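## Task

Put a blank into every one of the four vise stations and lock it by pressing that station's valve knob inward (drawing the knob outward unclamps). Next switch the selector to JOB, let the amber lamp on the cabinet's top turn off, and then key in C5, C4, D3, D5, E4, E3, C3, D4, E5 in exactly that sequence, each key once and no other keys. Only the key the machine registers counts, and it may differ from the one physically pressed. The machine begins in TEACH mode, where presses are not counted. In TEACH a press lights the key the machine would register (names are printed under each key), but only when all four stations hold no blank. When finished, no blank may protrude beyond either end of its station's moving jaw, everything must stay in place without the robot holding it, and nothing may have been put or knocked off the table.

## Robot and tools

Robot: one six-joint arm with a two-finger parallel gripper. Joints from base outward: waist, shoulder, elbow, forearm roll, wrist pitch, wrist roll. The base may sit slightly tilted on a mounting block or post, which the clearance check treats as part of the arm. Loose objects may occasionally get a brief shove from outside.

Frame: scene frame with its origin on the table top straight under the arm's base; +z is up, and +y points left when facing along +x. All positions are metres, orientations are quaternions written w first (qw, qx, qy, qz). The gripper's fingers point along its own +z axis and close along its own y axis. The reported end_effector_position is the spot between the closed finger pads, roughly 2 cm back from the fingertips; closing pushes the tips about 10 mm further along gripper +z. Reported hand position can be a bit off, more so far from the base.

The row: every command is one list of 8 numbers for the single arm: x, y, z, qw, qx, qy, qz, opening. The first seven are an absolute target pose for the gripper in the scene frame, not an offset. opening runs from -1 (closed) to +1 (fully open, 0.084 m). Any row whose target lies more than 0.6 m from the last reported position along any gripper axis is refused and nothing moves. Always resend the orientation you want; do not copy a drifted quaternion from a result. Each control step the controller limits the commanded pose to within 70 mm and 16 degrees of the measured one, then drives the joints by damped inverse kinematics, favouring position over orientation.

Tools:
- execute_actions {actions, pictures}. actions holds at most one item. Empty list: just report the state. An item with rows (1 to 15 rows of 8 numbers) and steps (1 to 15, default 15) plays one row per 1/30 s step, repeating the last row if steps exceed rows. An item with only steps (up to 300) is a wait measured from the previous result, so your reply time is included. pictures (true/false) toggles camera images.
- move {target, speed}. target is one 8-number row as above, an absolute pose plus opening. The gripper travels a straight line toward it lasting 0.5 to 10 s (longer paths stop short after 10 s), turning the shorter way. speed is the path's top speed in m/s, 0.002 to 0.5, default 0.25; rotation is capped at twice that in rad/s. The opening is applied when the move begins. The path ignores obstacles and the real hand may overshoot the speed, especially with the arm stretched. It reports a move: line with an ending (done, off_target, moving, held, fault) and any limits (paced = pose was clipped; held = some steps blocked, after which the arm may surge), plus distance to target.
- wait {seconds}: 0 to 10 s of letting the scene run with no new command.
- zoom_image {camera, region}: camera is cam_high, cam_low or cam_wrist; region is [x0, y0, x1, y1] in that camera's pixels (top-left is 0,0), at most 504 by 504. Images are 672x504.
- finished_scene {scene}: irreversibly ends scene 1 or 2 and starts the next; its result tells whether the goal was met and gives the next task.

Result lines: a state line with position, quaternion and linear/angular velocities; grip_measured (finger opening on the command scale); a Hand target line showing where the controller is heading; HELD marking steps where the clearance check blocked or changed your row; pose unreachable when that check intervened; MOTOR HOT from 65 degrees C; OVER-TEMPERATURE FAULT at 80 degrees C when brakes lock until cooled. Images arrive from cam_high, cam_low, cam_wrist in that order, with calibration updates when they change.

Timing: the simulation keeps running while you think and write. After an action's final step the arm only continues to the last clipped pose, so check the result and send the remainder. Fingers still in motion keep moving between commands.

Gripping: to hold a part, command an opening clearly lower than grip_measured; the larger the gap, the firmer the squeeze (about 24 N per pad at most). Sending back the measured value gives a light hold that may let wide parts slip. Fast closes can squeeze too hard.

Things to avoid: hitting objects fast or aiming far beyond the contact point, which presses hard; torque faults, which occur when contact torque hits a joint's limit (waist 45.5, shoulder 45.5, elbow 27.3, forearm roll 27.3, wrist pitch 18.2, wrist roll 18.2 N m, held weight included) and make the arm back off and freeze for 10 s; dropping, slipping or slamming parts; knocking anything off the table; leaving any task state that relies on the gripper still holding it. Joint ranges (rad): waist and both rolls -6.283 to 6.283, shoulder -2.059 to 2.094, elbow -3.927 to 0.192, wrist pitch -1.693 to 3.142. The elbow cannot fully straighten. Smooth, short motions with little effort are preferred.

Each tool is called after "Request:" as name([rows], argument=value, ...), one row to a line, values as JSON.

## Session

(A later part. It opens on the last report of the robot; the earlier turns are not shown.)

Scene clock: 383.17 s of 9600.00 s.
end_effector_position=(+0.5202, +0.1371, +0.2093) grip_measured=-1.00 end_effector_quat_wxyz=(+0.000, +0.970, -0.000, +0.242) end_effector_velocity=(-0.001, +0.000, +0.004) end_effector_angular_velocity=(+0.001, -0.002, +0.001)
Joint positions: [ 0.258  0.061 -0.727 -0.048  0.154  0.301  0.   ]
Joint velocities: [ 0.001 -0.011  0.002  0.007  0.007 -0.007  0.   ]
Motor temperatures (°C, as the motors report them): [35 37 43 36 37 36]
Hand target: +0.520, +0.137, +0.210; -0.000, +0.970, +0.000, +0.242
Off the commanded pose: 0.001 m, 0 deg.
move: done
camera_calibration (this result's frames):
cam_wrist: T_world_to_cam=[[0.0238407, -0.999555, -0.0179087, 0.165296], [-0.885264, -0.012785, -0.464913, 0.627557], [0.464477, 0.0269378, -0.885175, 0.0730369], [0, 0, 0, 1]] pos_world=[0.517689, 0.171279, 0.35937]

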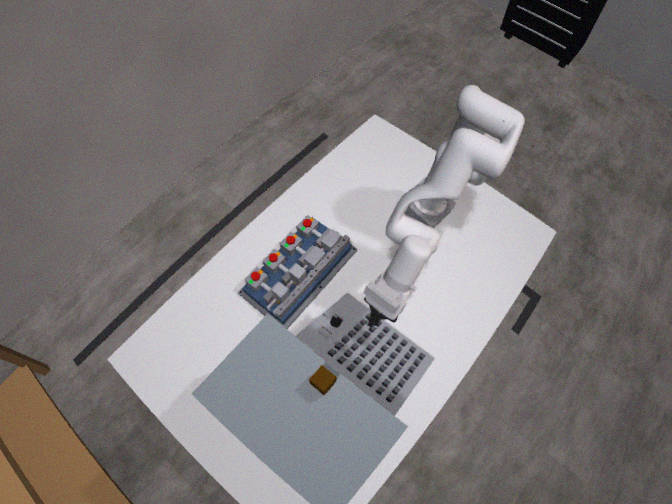

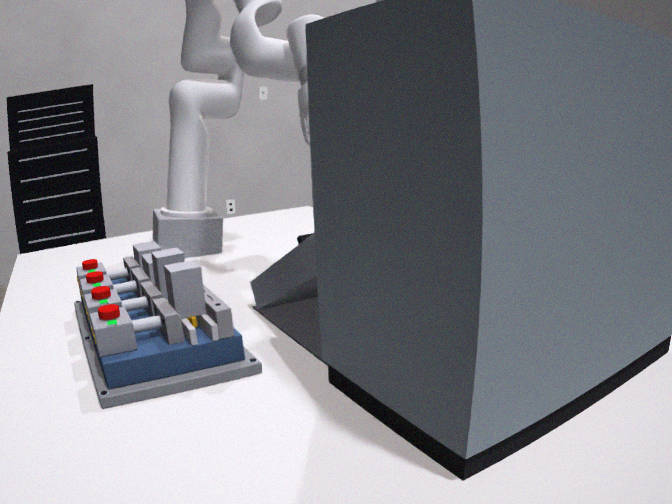

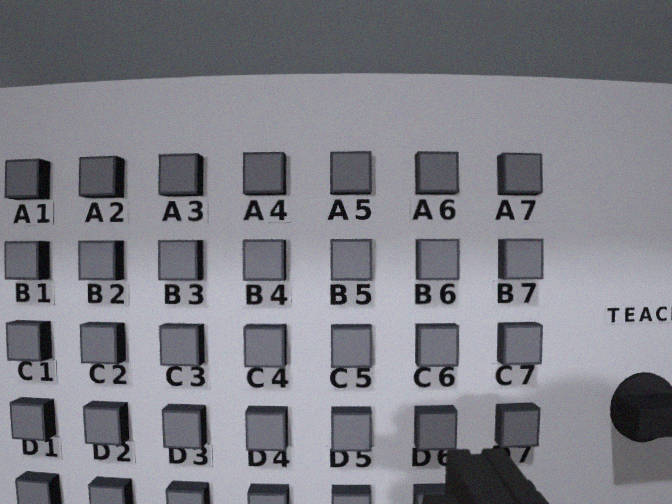

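Request:
finished_scene(scene=2)

The scene is finished: the task was done.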